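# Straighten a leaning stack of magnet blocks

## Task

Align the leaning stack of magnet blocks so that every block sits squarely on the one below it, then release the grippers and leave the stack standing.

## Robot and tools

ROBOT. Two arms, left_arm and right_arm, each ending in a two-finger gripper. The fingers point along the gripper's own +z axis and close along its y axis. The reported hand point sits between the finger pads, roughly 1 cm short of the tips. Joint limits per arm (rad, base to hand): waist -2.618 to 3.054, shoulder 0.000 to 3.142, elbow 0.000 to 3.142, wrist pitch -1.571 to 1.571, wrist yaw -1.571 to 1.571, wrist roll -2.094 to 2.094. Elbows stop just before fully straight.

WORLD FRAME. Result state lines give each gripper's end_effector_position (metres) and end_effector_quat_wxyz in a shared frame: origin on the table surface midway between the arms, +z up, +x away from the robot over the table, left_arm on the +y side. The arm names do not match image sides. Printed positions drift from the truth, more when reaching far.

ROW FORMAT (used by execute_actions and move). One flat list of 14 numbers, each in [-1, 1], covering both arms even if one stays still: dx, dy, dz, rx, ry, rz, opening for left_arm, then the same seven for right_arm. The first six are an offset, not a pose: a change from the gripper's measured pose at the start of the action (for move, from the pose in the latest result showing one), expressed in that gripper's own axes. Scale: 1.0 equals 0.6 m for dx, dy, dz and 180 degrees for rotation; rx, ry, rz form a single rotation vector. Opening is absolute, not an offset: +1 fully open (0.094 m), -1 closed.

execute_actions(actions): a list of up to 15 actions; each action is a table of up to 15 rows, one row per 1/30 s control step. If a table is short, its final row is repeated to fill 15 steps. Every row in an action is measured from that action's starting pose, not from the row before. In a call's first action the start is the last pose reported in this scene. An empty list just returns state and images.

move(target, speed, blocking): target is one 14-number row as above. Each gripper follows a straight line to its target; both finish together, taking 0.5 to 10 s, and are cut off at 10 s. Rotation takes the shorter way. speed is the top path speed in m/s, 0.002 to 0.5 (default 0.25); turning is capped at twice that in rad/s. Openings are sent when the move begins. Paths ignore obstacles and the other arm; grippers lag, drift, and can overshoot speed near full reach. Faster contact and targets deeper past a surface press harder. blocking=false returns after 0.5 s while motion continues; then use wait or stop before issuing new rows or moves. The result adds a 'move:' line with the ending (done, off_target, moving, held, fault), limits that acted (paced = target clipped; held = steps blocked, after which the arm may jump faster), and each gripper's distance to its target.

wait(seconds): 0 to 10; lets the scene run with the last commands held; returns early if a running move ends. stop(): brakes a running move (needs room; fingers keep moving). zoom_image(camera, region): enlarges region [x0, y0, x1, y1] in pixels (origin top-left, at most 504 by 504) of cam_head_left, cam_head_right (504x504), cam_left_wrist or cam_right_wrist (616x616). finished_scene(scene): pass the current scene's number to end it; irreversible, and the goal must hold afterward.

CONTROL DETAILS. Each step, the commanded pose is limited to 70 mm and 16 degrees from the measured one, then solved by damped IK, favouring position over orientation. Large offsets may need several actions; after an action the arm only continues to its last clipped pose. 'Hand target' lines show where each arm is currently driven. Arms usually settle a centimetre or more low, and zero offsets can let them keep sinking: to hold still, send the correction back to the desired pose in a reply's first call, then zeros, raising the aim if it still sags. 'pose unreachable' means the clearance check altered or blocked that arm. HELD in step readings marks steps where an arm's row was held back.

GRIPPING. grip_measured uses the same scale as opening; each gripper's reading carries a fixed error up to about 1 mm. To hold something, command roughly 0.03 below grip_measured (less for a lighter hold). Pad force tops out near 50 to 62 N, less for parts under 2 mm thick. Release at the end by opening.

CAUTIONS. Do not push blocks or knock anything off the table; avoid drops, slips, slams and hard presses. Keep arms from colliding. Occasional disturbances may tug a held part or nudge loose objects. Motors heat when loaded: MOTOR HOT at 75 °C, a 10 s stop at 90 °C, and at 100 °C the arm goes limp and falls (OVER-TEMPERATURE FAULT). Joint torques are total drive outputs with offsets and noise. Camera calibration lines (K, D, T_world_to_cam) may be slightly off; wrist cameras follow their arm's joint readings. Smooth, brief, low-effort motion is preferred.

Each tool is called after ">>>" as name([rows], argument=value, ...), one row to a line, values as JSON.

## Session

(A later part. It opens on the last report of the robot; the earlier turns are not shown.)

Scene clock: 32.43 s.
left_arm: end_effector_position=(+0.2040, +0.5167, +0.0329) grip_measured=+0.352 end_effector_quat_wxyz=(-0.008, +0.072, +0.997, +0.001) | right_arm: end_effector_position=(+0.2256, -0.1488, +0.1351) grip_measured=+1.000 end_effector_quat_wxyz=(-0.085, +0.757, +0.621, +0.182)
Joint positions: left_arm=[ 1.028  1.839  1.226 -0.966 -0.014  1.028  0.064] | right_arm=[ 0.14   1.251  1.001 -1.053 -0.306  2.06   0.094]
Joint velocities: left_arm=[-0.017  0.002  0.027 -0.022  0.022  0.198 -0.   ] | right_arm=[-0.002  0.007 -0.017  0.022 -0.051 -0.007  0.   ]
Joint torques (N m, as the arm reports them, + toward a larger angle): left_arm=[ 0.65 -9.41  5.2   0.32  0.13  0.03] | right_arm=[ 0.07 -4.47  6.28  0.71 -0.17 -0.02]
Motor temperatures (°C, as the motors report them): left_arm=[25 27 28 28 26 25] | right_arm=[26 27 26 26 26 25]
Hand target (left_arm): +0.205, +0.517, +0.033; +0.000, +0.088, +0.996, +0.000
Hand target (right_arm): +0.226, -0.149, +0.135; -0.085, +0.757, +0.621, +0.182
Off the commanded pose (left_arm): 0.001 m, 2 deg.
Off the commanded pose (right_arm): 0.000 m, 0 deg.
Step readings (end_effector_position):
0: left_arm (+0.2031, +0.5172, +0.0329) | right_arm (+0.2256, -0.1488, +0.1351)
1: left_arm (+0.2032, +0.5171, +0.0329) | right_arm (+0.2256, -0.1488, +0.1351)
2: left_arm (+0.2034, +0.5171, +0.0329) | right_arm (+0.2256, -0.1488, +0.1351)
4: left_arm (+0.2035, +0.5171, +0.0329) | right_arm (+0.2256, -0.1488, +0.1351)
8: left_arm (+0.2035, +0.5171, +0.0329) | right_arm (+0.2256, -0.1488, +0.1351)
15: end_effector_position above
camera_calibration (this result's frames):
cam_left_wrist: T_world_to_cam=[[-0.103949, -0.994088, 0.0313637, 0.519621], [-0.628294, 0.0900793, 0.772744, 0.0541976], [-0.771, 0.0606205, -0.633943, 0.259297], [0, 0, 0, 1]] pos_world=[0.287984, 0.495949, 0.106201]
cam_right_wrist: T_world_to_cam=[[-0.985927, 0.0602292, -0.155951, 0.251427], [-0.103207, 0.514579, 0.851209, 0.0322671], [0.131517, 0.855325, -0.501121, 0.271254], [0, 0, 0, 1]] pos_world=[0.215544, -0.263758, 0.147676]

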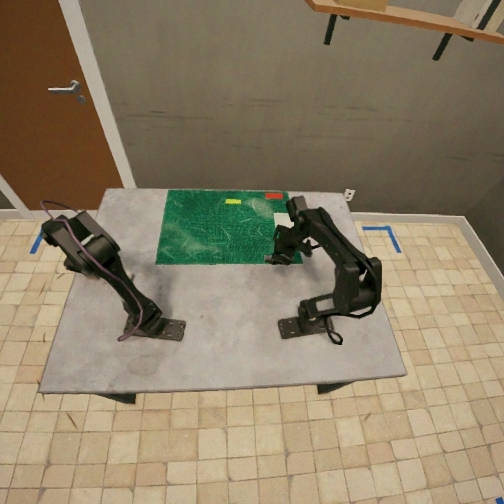

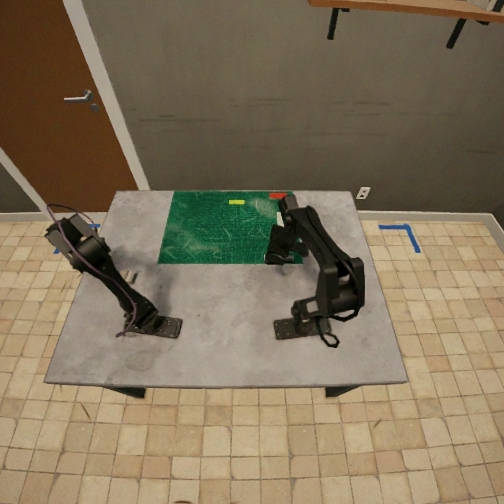

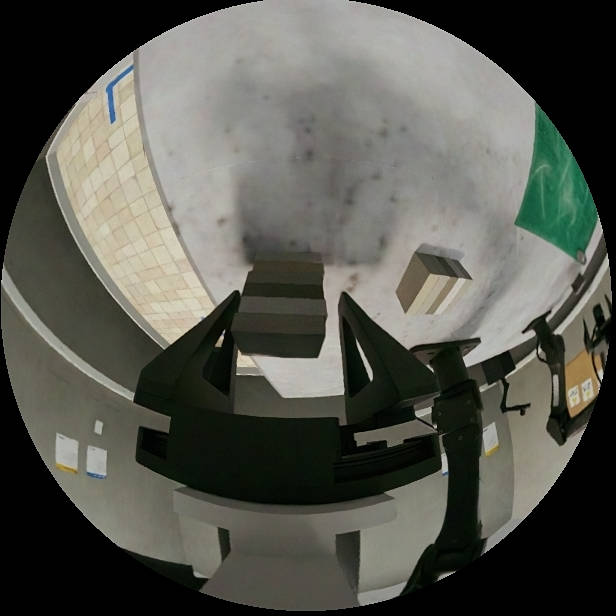

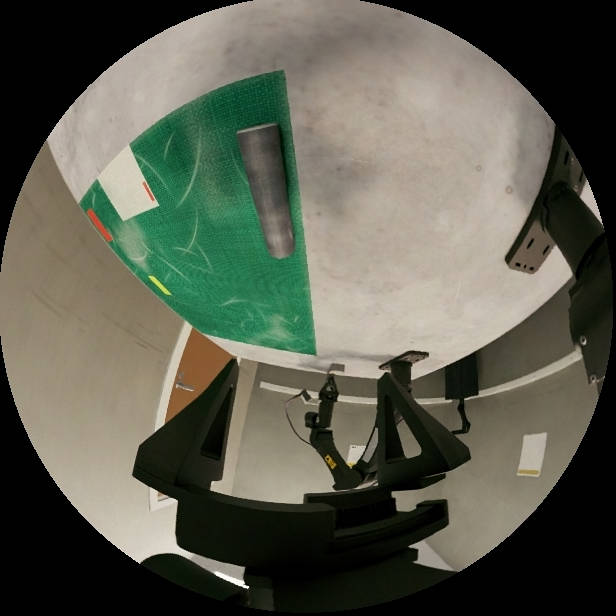

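>>> execute_actions([
  [[-0.002,0.006,0,0,-0.005,0.011,0.31, 0,0,0,0,0,0,1],[-0.002,0.008,0,0,-0.005,0.011,0.27, 0,0,0,0,0,0,1],[-0.002,0.008,0,0,-0.005,0.011,0.23, 0,0,0,0,0,0,1],[-0.002,0.008,0,0,-0.005,0.011,0.19, 0,0,0,0,0,0,1],[-0.002,0.008,0,0,-0.005,0.011,0.16, 0,0,0,0,0,0,1],[-0.002,0.008,0,0,-0.005,0.011,0.13, 0,0,0,0,0,0,1],[-0.002,0.008,0,0,-0.005,0.011,0.10, 0,0,0,0,0,0,1],[-0.002,0.008,0,0,-0.005,0.011,0.07, 0,0,0,0,0,0,1],[-0.002,0.008,0,0,-0.005,0.011,0.04, 0,0,0,0,0,0,1],[-0.002,0.008,0,0,-0.005,0.011,0.01, 0,0,0,0,0,0,1],[-0.002,0.008,0,0,-0.005,0.011,-0.02, 0,0,0,0,0,0,1],[-0.002,0.008,0,0,-0.005,0.011,-0.05, 0,0,0,0,0,0,1],[-0.002,0.008,0,0,-0.005,0.011,-0.08, 0,0,0,0,0,0,1],[-0.002,0.008,0,0,-0.005,0.011,-0.11, 0,0,0,0,0,0,1],[-0.002,0.008,0,0,-0.005,0.011,-0.14, 0,0,0,0,0,0,1]],
])

>>> zoom_image(camera="cam_left_wrist", region=[200, 210, 380, 390])

Scene clock: 33.57 s.
left_arm: end_effector_position=(+0.2040, +0.5198, +0.0329) grip_measured=-0.059 end_effector_quat_wxyz=(-0.005, +0.089, +0.996, +0.004) | right_arm: end_effector_position=(+0.2256, -0.1488, +0.1351) grip_measured=+1.000 end_effector_quat_wxyz=(-0.085, +0.757, +0.621, +0.182)
Joint positions: left_arm=[ 1.035  1.839  1.226 -0.956 -0.013  1.068  0.044] | right_arm=[ 0.14   1.251  1.001 -1.053 -0.306  2.06   0.094]
Joint velocities: left_arm=[ 0.012  0.012  0.002 -0.007 -0.051 -0.022  0.   ] | right_arm=[-0.012 -0.007  0.002  0.007 -0.037 -0.007  0.   ]
Joint torques (N m, as the arm reports them, + toward a larger angle): left_arm=[ 0.43 -8.16  6.72  0.21  0.16  0.04] | right_arm=[-0.02 -4.41  6.22  0.71 -0.12 -0.03]
Motor temperatures (°C, as the motors report them): left_arm=[25 28 28 28 26 25] | right_arm=[26 27 26 26 26 25]
Hand target (left_arm): +0.206, +0.521, +0.033; -0.000, +0.089, +0.996, +0.000
Hand target (right_arm): +0.226, -0.149, +0.135; -0.085, +0.757, +0.621, +0.182
Off the commanded pose (left_arm): 0.002 m, 1 deg.
Off the commanded pose (right_arm): 0.000 m, 0 deg.
Step readings (end_effector_position):
0: left_arm (+0.2043, +0.5165, +0.0329) | right_arm (+0.2256, -0.1488, +0.1351)
1: left_arm (+0.2043, +0.5165, +0.0329) | right_arm (+0.2256, -0.1488, +0.1351)
2: left_arm (+0.2042, +0.5166, +0.0329) | right_arm (+0.2256, -0.1488, +0.1351)
4: left_arm (+0.2038, +0.5169, +0.0329) | right_arm (+0.2256, -0.1488, +0.1351)
8: left_arm (+0.2034, +0.5176, +0.0329) | right_arm (+0.2256, -0.1488, +0.1351)
15: end_effector_position above
camera_calibration (this result's frames):
cam_left_wrist: T_world_to_cam=[[-0.137451, -0.99021, 0.0243317, 0.527783], [-0.630546, 0.106418, 0.768822, 0.0460414], [-0.763884, 0.0903331, -0.639, 0.242392], [0, 0, 0, 1]] pos_world=[0.286735, 0.495821, 0.106649]
cam_right_wrist: T_world_to_cam=[[-0.985927, 0.0602292, -0.155951, 0.251427], [-0.103207, 0.514579, 0.851209, 0.0322671], [0.131517, 0.855325, -0.501121, 0.271254], [0, 0, 0, 1]] pos_world=[0.215544, -0.263758, 0.147676]

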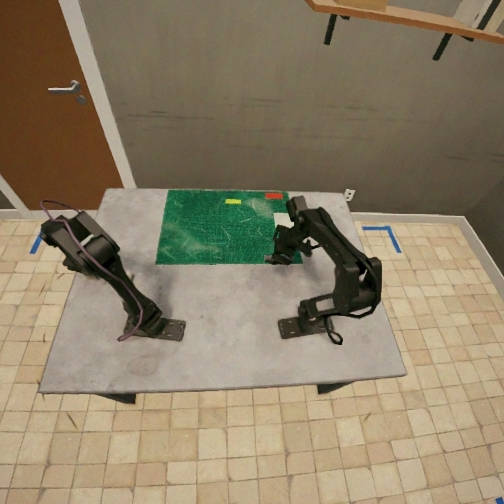

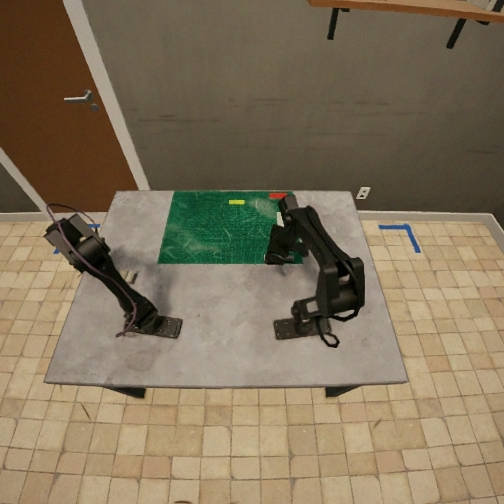

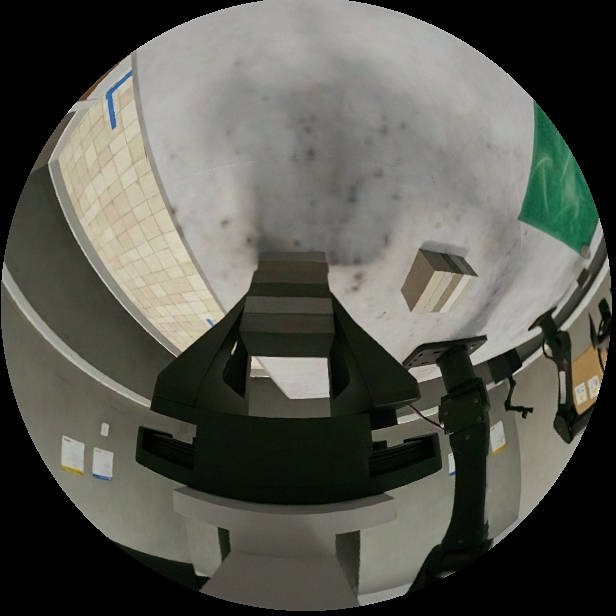

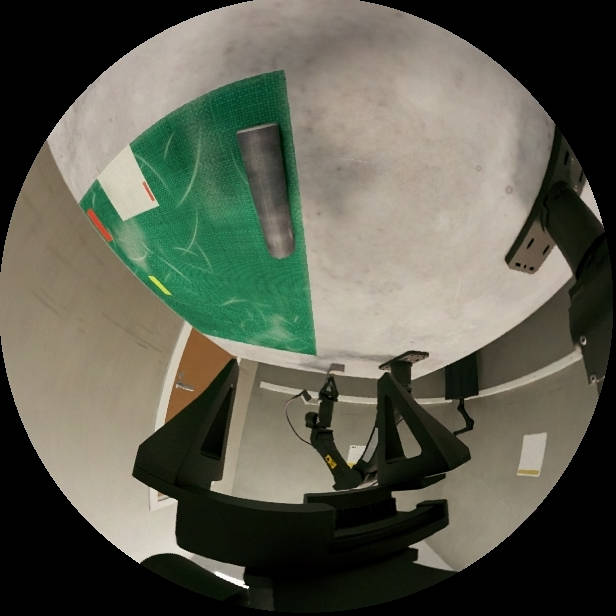

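Region (200, 210, 380, 390) of cam_left_wrist's 616x616 image, scaled by 2.800, with more detail than that image has.

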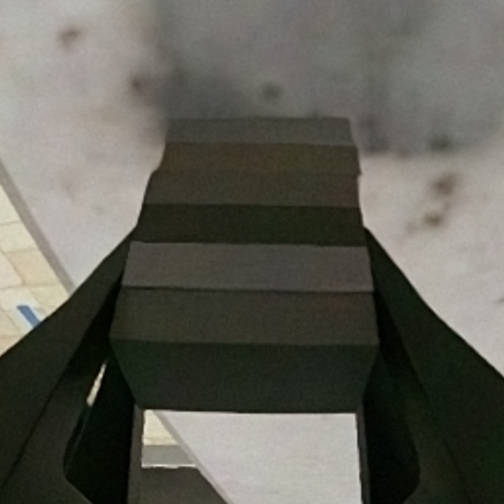

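>>> execute_actions([
  [[0,0,0,0,0,0,0.0, 0,0,0,0,0,0,1],[0,0,0,0,0,0,0.07, 0,0,0,0,0,0,1],[0,0,0,0,0,0,0.14, 0,0,0,0,0,0,1],[0,0,0.004,0.001,-0.001,0,0.2, 0,0,0,0,0,0,1],[0,0,0.008,0.002,-0.002,0,0.2, 0,0,0,0,0,0,1],[0,0,0.012,0.003,-0.003,0,0.2, 0,0,0,0,0,0,1],[0,0,0.016,0.003,-0.003,0,0.2, 0,0,0,0,0,0,1],[0,-0.001,0.02,0.003,-0.003,0,0.2, 0,0,0,0,0,0,1],[0,-0.001,0.024,0.003,-0.003,0,0.2, 0,0,0,0,0,0,1],[0,-0.002,0.028,0.003,-0.003,0,0.2, 0,0,0,0,0,0,1],[0,-0.002,0.032,0.003,-0.003,0,0.2, 0,0,0,0,0,0,1],[0,-0.003,0.036,0.003,-0.003,0,0.2, 0,0,0,0,0,0,1],[0,-0.003,0.04,0.003,-0.003,0,0.2, 0,0,0,0,0,0,1],[0,-0.003,0.043,0.003,-0.003,0,0.2, 0,0,0,0,0,0,1],[0,-0.003,0.046,0.003,-0.003,0,0.2, 0,0,0,0,0,0,1]],
])

>>> wait(seconds=0.4)

>>> zoom_image(camera="cam_left_wrist", region=[200, 230, 380, 410])

Scene clock: 34.67 s.
left_arm: end_effector_position=(+0.2035, +0.5190, +0.0198) grip_measured=+0.198 end_effector_quat_wxyz=(-0.003, +0.089, +0.996, +0.007) | right_arm: end_effector_position=(+0.2256, -0.1488, +0.1351) grip_measured=+1.000 end_effector_quat_wxyz=(-0.085, +0.757, +0.621, +0.182)
Joint positions: left_arm=[ 1.035  1.85   1.184 -0.897 -0.012  1.069  0.056] | right_arm=[ 0.14   1.251  1.001 -1.053 -0.306  2.06   0.094]
Joint velocities: left_arm=[-0.022  0.134 -0.149  0.11   0.007  0.007  0.   ] | right_arm=[-0.022  0.002 -0.012  0.007 -0.051 -0.022  0.   ]
Joint torques (N m, as the arm reports them, + toward a larger angle): left_arm=[ 0.36 -7.47  4.33  0.38  0.15  0.02] | right_arm=[-0.03 -4.52  6.29  0.71 -0.15 -0.02]
Motor temperatures (°C, as the motors report them): left_arm=[25 28 28 28 26 25] | right_arm=[26 27 26 26 26 25]
Hand target (left_arm): +0.203, +0.517, +0.006; -0.001, +0.089, +0.996, -0.001
Hand target (right_arm): +0.226, -0.149, +0.135; -0.085, +0.757, +0.621, +0.182
Off the commanded pose (left_arm): 0.015 m, 1 deg.
Off the commanded pose (right_arm): 0.000 m, 0 deg.
Step readings (end_effector_position):
0: left_arm (+0.2040, +0.5198, +0.0329) | right_arm (+0.2256, -0.1488, +0.1351)
1: left_arm (+0.2040, +0.5198, +0.0329) | right_arm (+0.2256, -0.1488, +0.1351)
2: left_arm (+0.2040, +0.5198, +0.0329) | right_arm (+0.2256, -0.1488, +0.1351)
4: left_arm (+0.2040, +0.5198, +0.0329) | right_arm (+0.2256, -0.1488, +0.1351)
8: left_arm (+0.2054, +0.5214, +0.0326) | right_arm (+0.2256, -0.1488, +0.1351)
15: end_effector_position above
camera_calibration (this result's frames):
cam_left_wrist: T_world_to_cam=[[-0.138302, -0.990191, 0.0198333, 0.527459], [-0.63368, 0.103862, 0.766592, 0.057899], [-0.761133, 0.0934535, -0.641828, 0.231586], [0, 0, 0, 1]] pos_world=[0.285906, 0.49463, 0.093792]
cam_right_wrist: T_world_to_cam=[[-0.985927, 0.0602292, -0.155951, 0.251427], [-0.103207, 0.514579, 0.851209, 0.0322671], [0.131517, 0.855325, -0.501121, 0.271254], [0, 0, 0, 1]] pos_world=[0.215544, -0.263758, 0.147676]

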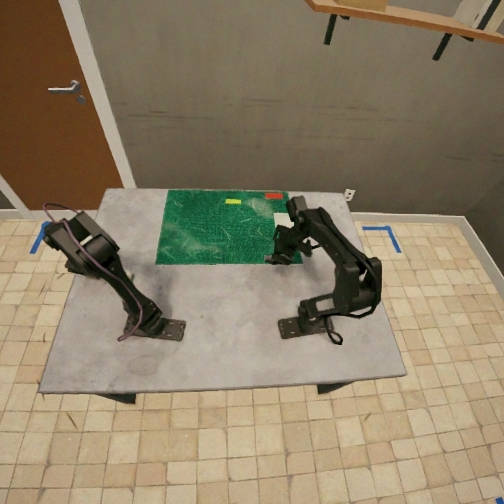

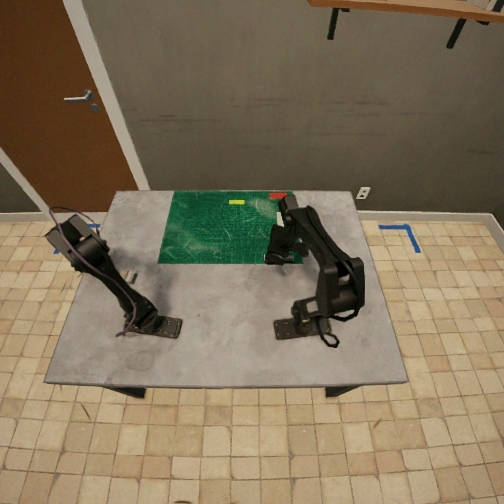

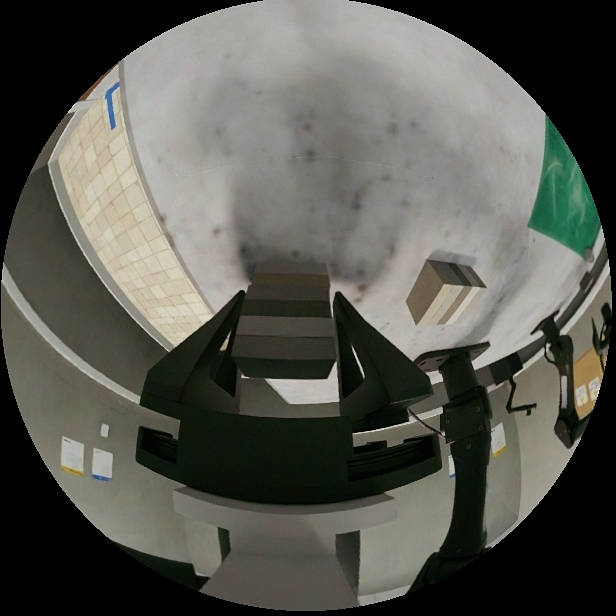

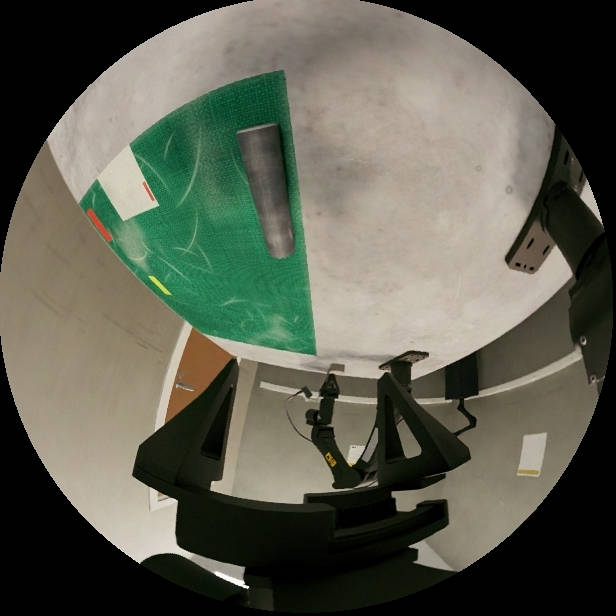

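Scene clock: 35.07 s.
left_arm: end_effector_position=(+0.2043, +0.5200, +0.0126) grip_measured=+0.198 end_effector_quat_wxyz=(-0.002, +0.089, +0.996, +0.007) | right_arm: end_effector_position=(+0.2256, -0.1488, +0.1351) grip_measured=+1.000 end_effector_quat_wxyz=(-0.085, +0.757, +0.621, +0.182)
Joint positions: left_arm=[ 1.035  1.865  1.172 -0.869 -0.012  1.069  0.056] | right_arm=[ 0.14   1.251  1.001 -1.053 -0.306  2.06   0.094]
Joint velocities: left_arm=[ 0.007  0.002 -0.027  0.007 -0.007  0.037 -0.   ] | right_arm=[-0.002  0.002 -0.007  0.081 -0.037 -0.081  0.   ]
Joint torques (N m, as the arm reports them, + toward a larger angle): left_arm=[ 0.35 -8.11  4.51  0.39  0.15  0.01] | right_arm=[ 0.05 -4.44  6.25  0.71 -0.15 -0.02]
Motor temperatures (°C, as the motors report them): left_arm=[25 28 28 28 26 25] | right_arm=[26 27 26 26 26 25]
Hand target (left_arm): +0.203, +0.517, +0.006; -0.001, +0.089, +0.996, -0.001
Hand target (right_arm): +0.226, -0.149, +0.135; -0.085, +0.757, +0.621, +0.182
Off the commanded pose (left_arm): 0.008 m, 1 deg.
Off the commanded pose (right_arm): 0.000 m, 0 deg.
wait: 0.40 s; no rest
camera_calibration (this result's frames):
cam_left_wrist: T_world_to_cam=[[-0.138325, -0.99022, 0.0181999, 0.528739], [-0.6346, 0.102727, 0.765983, 0.0645925], [-0.760361, 0.0944051, -0.642603, 0.226859], [0, 0, 0, 1]] pos_world=[0.286623, 0.495515, 0.0866807]
cam_right_wrist: T_world_to_cam=[[-0.985927, 0.0602292, -0.155951, 0.251427], [-0.103207, 0.514579, 0.851209, 0.0322671], [0.131517, 0.855325, -0.501121, 0.271254], [0, 0, 0, 1]] pos_world=[0.215544, -0.263758, 0.147676]

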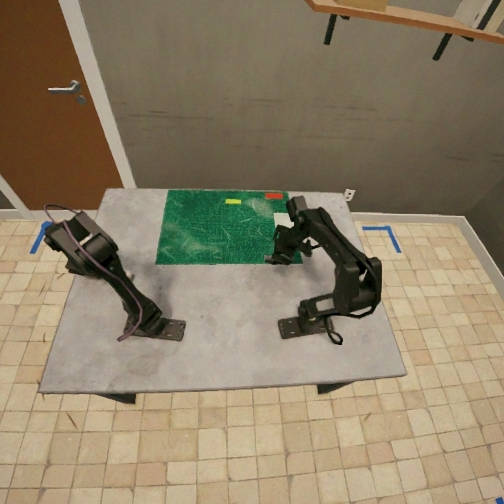

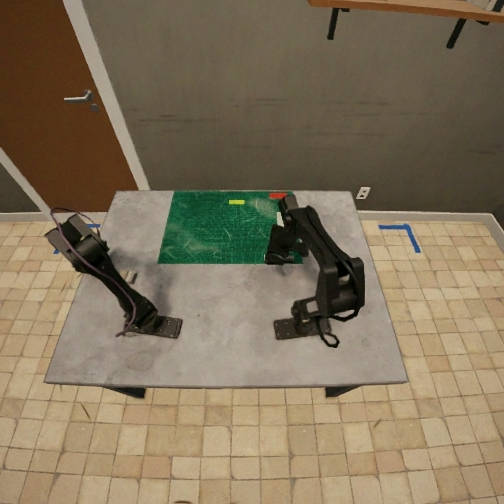

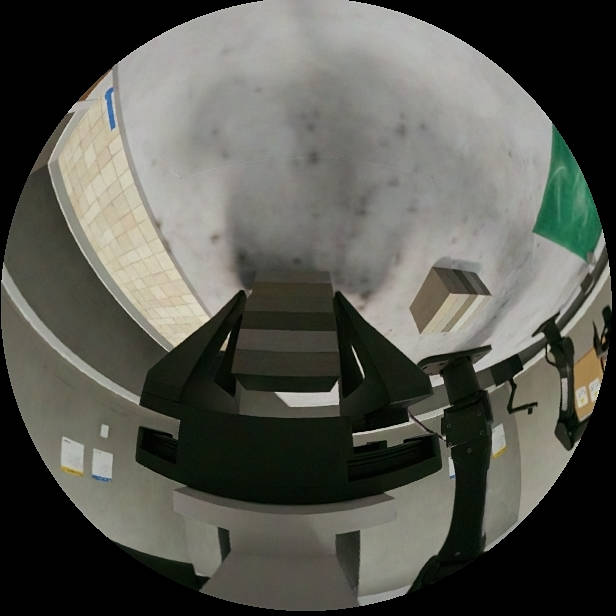

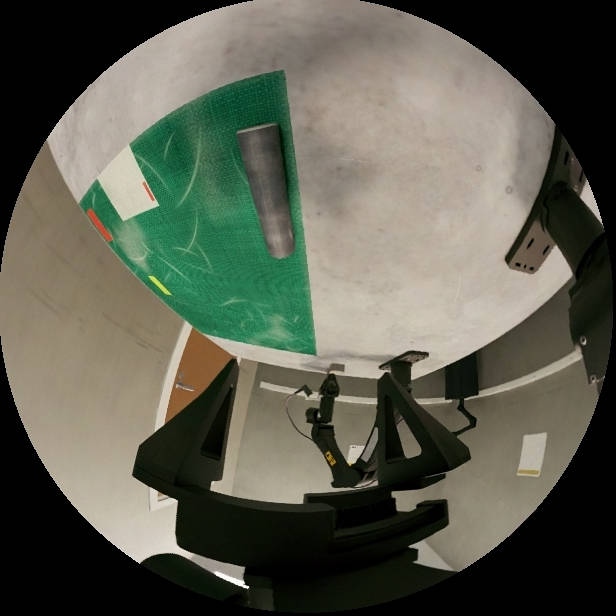

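Region (200, 230, 380, 410) of cam_left_wrist's 616x616 image, scaled by 2.800, with more detail than that image has.

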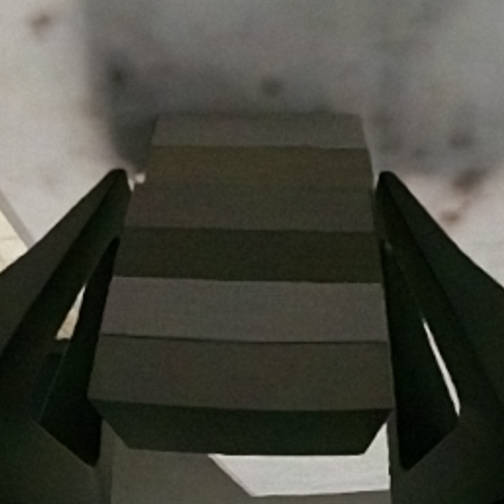

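>>> execute_actions([
  [[0,0,0,0.004,-0.001,0,0.16, 0,0,0,0,0,0,1],[0,0,0,0.004,-0.001,0,0.12, 0,0,0,0,0,0,1],[0,0,0,0.004,-0.001,0,0.09, 0,0,0,0,0,0,1],[0,0,0,0.004,-0.001,0,0.06, 0,0,0,0,0,0,1],[0,0,0,0.004,-0.001,0,0.04, 0,0,0,0,0,0,1],[0,0,0,0.004,-0.001,0,0.02, 0,0,0,0,0,0,1],[0,0,0,0.004,-0.001,0,0.0, 0,0,0,0,0,0,1],[0,0,0,0.004,-0.001,0,-0.02, 0,0,0,0,0,0,1],[0,0,0,0.004,-0.001,0,-0.04, 0,0,0,0,0,0,1],[0,0,0,0.004,-0.001,0,-0.06, 0,0,0,0,0,0,1],[0,0,0,0.004,-0.001,0,-0.08, 0,0,0,0,0,0,1],[0,0,0,0.004,-0.001,0,-0.10, 0,0,0,0,0,0,1],[0,0,0,0.004,-0.001,0,-0.12, 0,0,0,0,0,0,1]],
])

>>> execute_actions([
  [[0,0,0,0,0,0,0.0, 0,0,0,0,0,0,1],[0,0,0,0,0,0,0.07, 0,0,0,0,0,0,1],[0,0,0,0,0,0,0.14, 0,0,0,0,0,0,1],[0,0,-0.005,0,0,0,0.2, 0,0,0,0,0,0,1],[0,0,-0.01,0,0,0,0.2, 0,0,0,0,0,0,1],[0,0,-0.016,0,0,0,0.2, 0,0,0,0,0,0,1],[0,0.001,-0.022,0,0,0,0.2, 0,0,0,0,0,0,1],[0,0.002,-0.028,0,0,0,0.2, 0,0,0,0,0,0,1],[0,0.002,-0.034,0,0,0,0.2, 0,0,0,0,0,0,1],[0,0.003,-0.04,0,0,0,0.2, 0,0,0,0,0,0,1],[0,0.003,-0.046,0,0,0,0.2, 0,0,0,0,0,0,1],[0,0.004,-0.052,0,0,0,0.2, 0,0,0,0,0,0,1],[0,0.004,-0.057,0,0,0,0.2, 0,0,0,0,0,0,1],[0,0.004,-0.061,0,0,0,0.2, 0,0,0,0,0,0,1],[-0.002,0.004,-0.064,0,0,0,0.2, 0,0,0,0,0,0,1]],
])

>>> wait(seconds=0.4)

>>> zoom_image(camera="cam_left_wrist", region=[220, 230, 360, 370])

Scene clock: 36.43 s.
left_arm: end_effector_position=(+0.2041, +0.5186, +0.0126) grip_measured=-0.058 end_effector_quat_wxyz=(-0.002, +0.089, +0.996, +0.004) | right_arm: end_effector_position=(+0.2256, -0.1488, +0.1351) grip_measured=+1.000 end_effector_quat_wxyz=(-0.085, +0.757, +0.621, +0.182)
Joint positions: left_arm=[ 1.035  1.865  1.172 -0.874 -0.008  1.069  0.044] | right_arm=[ 0.14   1.251  1.001 -1.053 -0.306  2.06   0.094]
Joint velocities: left_arm=[-0.007 -0.012 -0.002  0.066 -0.037  0.051  0.   ] | right_arm=[ 0.002  0.002 -0.012  0.037 -0.037 -0.022  0.   ]
Joint torques (N m, as the arm reports them, + toward a larger angle): left_arm=[ 0.41 -8.45  6.42  0.18  0.05  0.03] | right_arm=[ 0.   -4.48  6.26  0.71 -0.14 -0.01]
Motor temperatures (°C, as the motors report them): left_arm=[25 28 28 28 26 25] | right_arm=[26 27 26 26 26 25]
Hand target (left_arm): +0.204, +0.520, +0.013; -0.001, +0.089, +0.996, +0.001
Hand target (right_arm): +0.226, -0.149, +0.135; -0.085, +0.757, +0.621, +0.182
Off the commanded pose (left_arm): 0.001 m, 0 deg.
Off the commanded pose (right_arm): 0.000 m, 0 deg.
Step readings (end_effector_position):
0: left_arm (+0.2047, +0.5204, +0.0126) | right_arm (+0.2256, -0.1488, +0.1351)
1: left_arm (+0.2047, +0.5204, +0.0126) | right_arm (+0.2256, -0.1488, +0.1351)
2: left_arm (+0.2047, +0.5204, +0.0126) | right_arm (+0.2256, -0.1488, +0.1351)
4: left_arm (+0.2047, +0.5204, +0.0126) | right_arm (+0.2256, -0.1488, +0.1351)
8: left_arm (+0.2042, +0.5191, +0.0126) | right_arm (+0.2256, -0.1488, +0.1351)
15: end_effector_position above
camera_calibration (this result's frames):
cam_left_wrist: T_world_to_cam=[[-0.138357, -0.990077, 0.0246117, 0.527149], [-0.634702, 0.107718, 0.765213, 0.0620694], [-0.76027, 0.0902517, -0.643307, 0.22898], [0, 0, 0, 1]] pos_world=[0.286417, 0.494566, 0.0868342]
cam_right_wrist: T_world_to_cam=[[-0.985927, 0.0602292, -0.155951, 0.251427], [-0.103207, 0.514579, 0.851209, 0.0322671], [0.131517, 0.855325, -0.501121, 0.271254], [0, 0, 0, 1]] pos_world=[0.215544, -0.263758, 0.147676]

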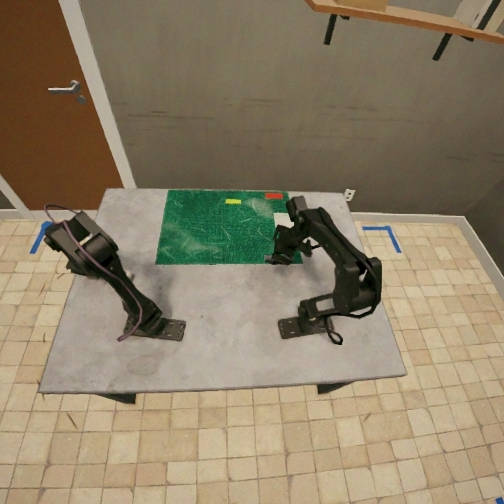

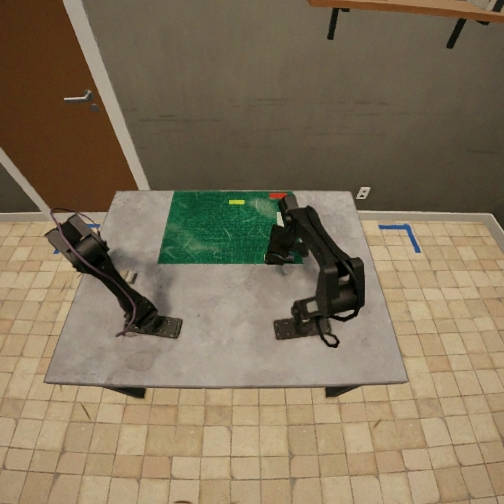

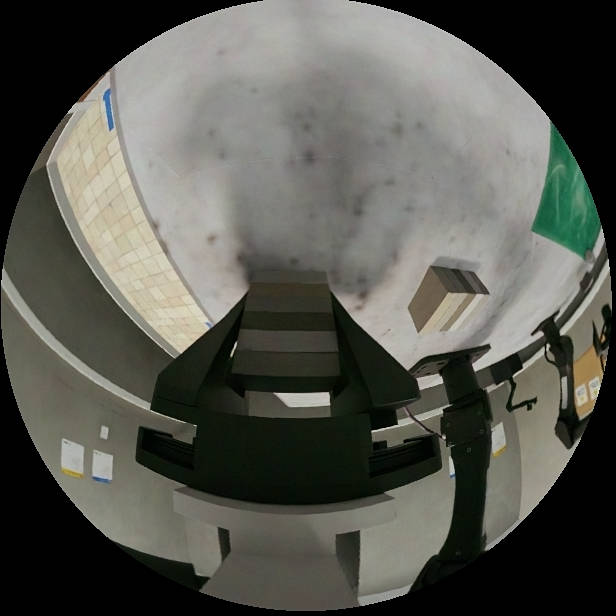

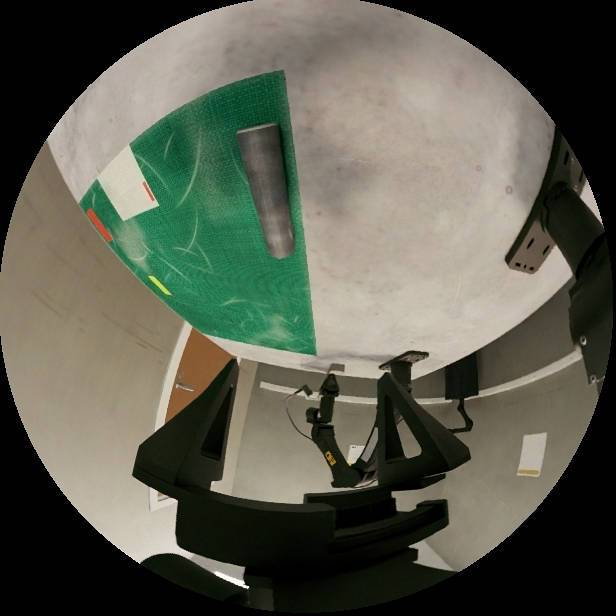

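Scene clock: 36.93 s.
left_arm: end_effector_position=(+0.2067, +0.5217, +0.0344) grip_measured=+0.198 end_effector_quat_wxyz=(-0.001, +0.089, +0.996, +0.005) | right_arm: end_effector_position=(+0.2256, -0.1488, +0.1351) grip_measured=+1.000 end_effector_quat_wxyz=(-0.085, +0.757, +0.621, +0.182)
Joint positions: left_arm=[ 1.035  1.844  1.238 -0.958 -0.008  1.069  0.056] | right_arm=[ 0.14   1.251  1.001 -1.053 -0.306  2.06   0.094]
Joint velocities: left_arm=[-0.002 -0.159  0.3   -0.286 -0.007  0.007  0.   ] | right_arm=[-0.012 -0.007 -0.007 -0.022 -0.022  0.007  0.   ]
Joint torques (N m, as the arm reports them, + toward a larger angle): left_arm=[  0.13 -10.45   7.05   0.1    0.02  -0.01] | right_arm=[ 0.01 -4.37  6.21  0.72 -0.14 -0.01]
Motor temperatures (°C, as the motors report them): left_arm=[25 28 28 28 26 25] | right_arm=[26 27 26 26 26 25]
Hand target (left_arm): +0.205, +0.521, +0.050; -0.002, +0.089, +0.996, +0.005
Hand target (right_arm): +0.226, -0.149, +0.135; -0.085, +0.757, +0.621, +0.182
Off the commanded pose (left_arm): 0.017 m, 0 deg.
Off the commanded pose (right_arm): 0.000 m, 0 deg.
Step readings (end_effector_position):
0: left_arm (+0.2041, +0.5186, +0.0126) | right_arm (+0.2256, -0.1488, +0.1351)
1: left_arm (+0.2041, +0.5186, +0.0126) | right_arm (+0.2256, -0.1488, +0.1351)
2: left_arm (+0.2041, +0.5186, +0.0126) | right_arm (+0.2256, -0.1488, +0.1351)
4: left_arm (+0.2041, +0.5186, +0.0126) | right_arm (+0.2256, -0.1488, +0.1351)
8: left_arm (+0.2028, +0.5170, +0.0136) | right_arm (+0.2256, -0.1488, +0.1351)
15: end_effector_position above
camera_calibration (this result's frames):
cam_left_wrist: T_world_to_cam=[[-0.138397, -0.990125, 0.0223251, 0.530238], [-0.635988, 0.106131, 0.764366, 0.0478342], [-0.759188, 0.0915874, -0.644396, 0.243774], [0, 0, 0, 1]] pos_world=[0.288876, 0.497599, 0.108687]
cam_right_wrist: T_world_to_cam=[[-0.985927, 0.0602292, -0.155951, 0.251427], [-0.103207, 0.514579, 0.851209, 0.0322671], [0.131517, 0.855325, -0.501121, 0.271254], [0, 0, 0, 1]] pos_world=[0.215544, -0.263758, 0.147676]

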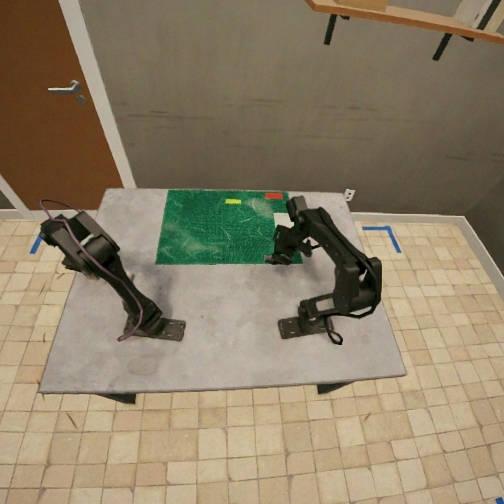

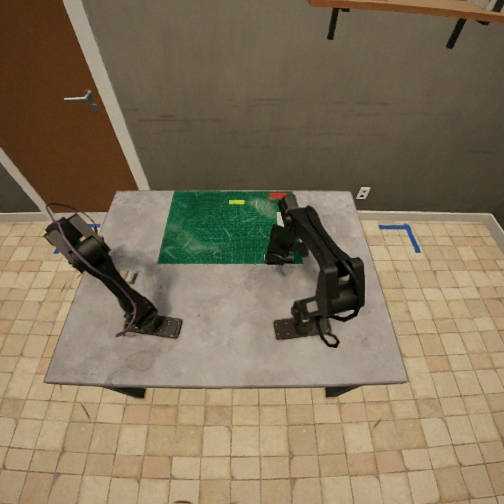

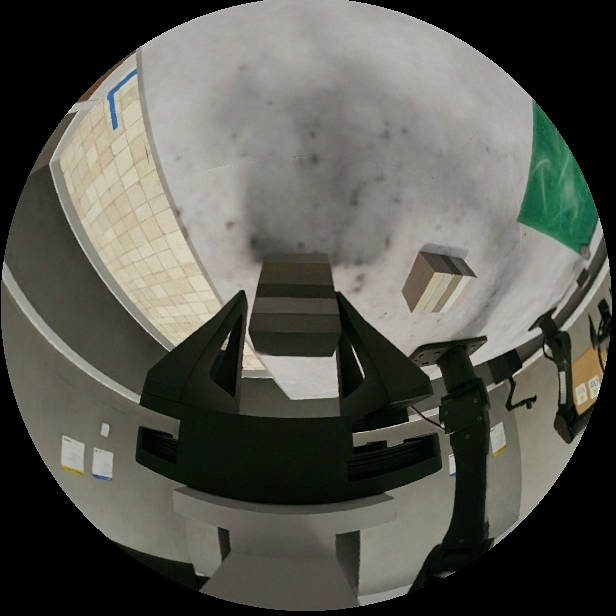

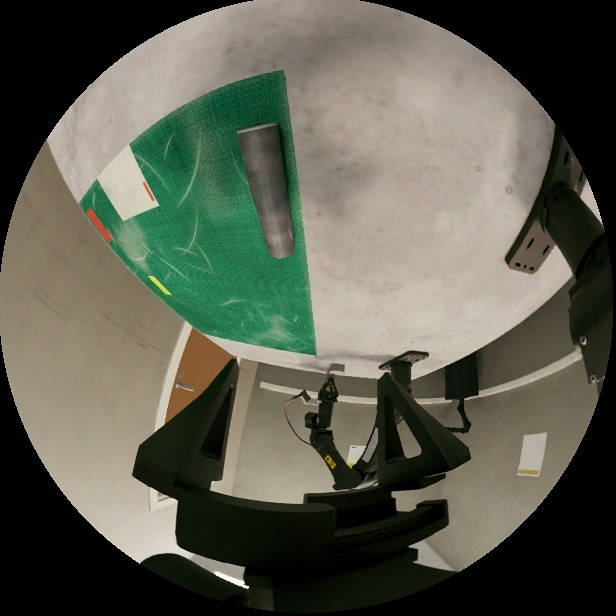

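Scene clock: 37.33 s.
left_arm: end_effector_position=(+0.2052, +0.5199, +0.0423) grip_measured=+0.198 end_effector_quat_wxyz=(-0.004, +0.089, +0.996, +0.002) | right_arm: end_effector_position=(+0.2256, -0.1488, +0.1351) grip_measured=+1.000 end_effector_quat_wxyz=(-0.085, +0.757, +0.621, +0.182)
Joint positions: left_arm=[ 1.035  1.832  1.257 -0.997 -0.008  1.069  0.056] | right_arm=[ 0.14   1.251  1.001 -1.053 -0.306  2.06   0.094]
Joint velocities: left_arm=[ 0.007  0.002 -0.012  0.007  0.022 -0.022 -0.001] | right_arm=[-0.002 -0.012  0.007  0.037  0.007 -0.051  0.   ]
Joint torques (N m, as the arm reports them, + toward a larger angle): left_arm=[  0.07 -10.15   7.07   0.05   0.01  -0.01] | right_arm=[-0.04 -4.44  6.2   0.72 -0.16 -0.02]
Motor temperatures (°C, as the motors report them): left_arm=[25 28 28 28 26 25] | right_arm=[26 27 26 26 26 25]
Hand target (left_arm): +0.205, +0.521, +0.050; -0.001, +0.089, +0.996, +0.005
Hand target (right_arm): +0.226, -0.149, +0.135; -0.085, +0.757, +0.621, +0.182
Off the commanded pose (left_arm): 0.009 m, 0 deg.
Off the commanded pose (right_arm): 0.000 m, 0 deg.
wait: 0.40 s; no rest
camera_calibration (this result's frames):
cam_left_wrist: T_world_to_cam=[[-0.13826, -0.989956, 0.0295111, 0.527592], [-0.631942, 0.111124, 0.767008, 0.037472], [-0.762584, 0.0873972, -0.640958, 0.250642], [0, 0, 0, 1]] pos_world=[0.287761, 0.496223, 0.11634]
cam_right_wrist: T_world_to_cam=[[-0.985927, 0.0602292, -0.155951, 0.251427], [-0.103207, 0.514579, 0.851209, 0.0322671], [0.131517, 0.855325, -0.501121, 0.271254], [0, 0, 0, 1]] pos_world=[0.215544, -0.263758, 0.147676]

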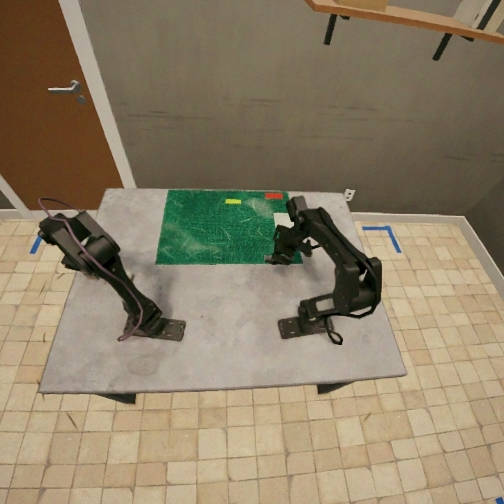

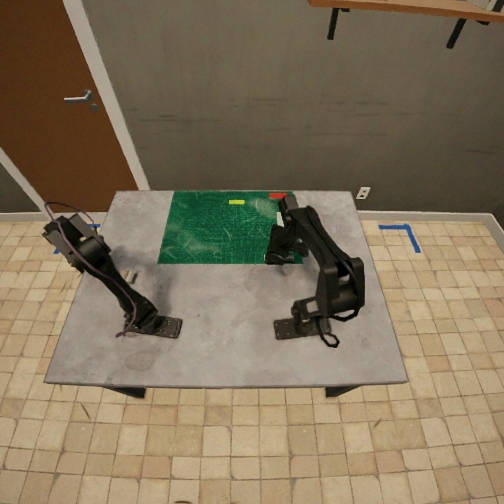

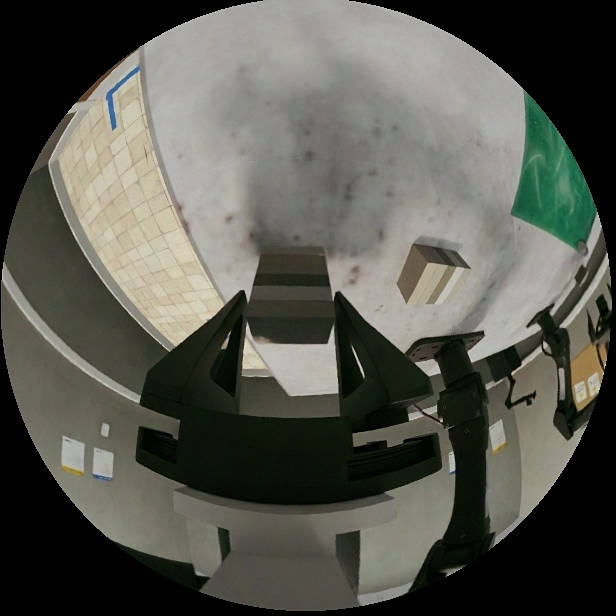

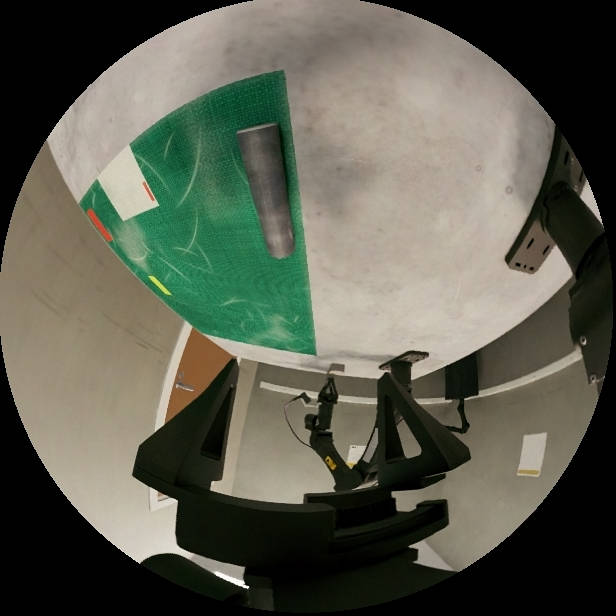

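Region (220, 230, 360, 370) of cam_left_wrist's 616x616 image, scaled by 3.600, with more detail than that image has.

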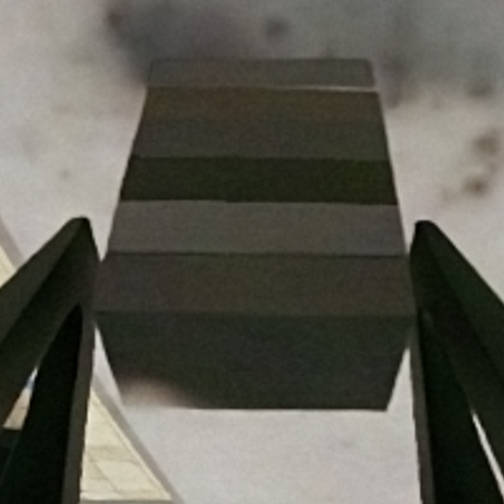

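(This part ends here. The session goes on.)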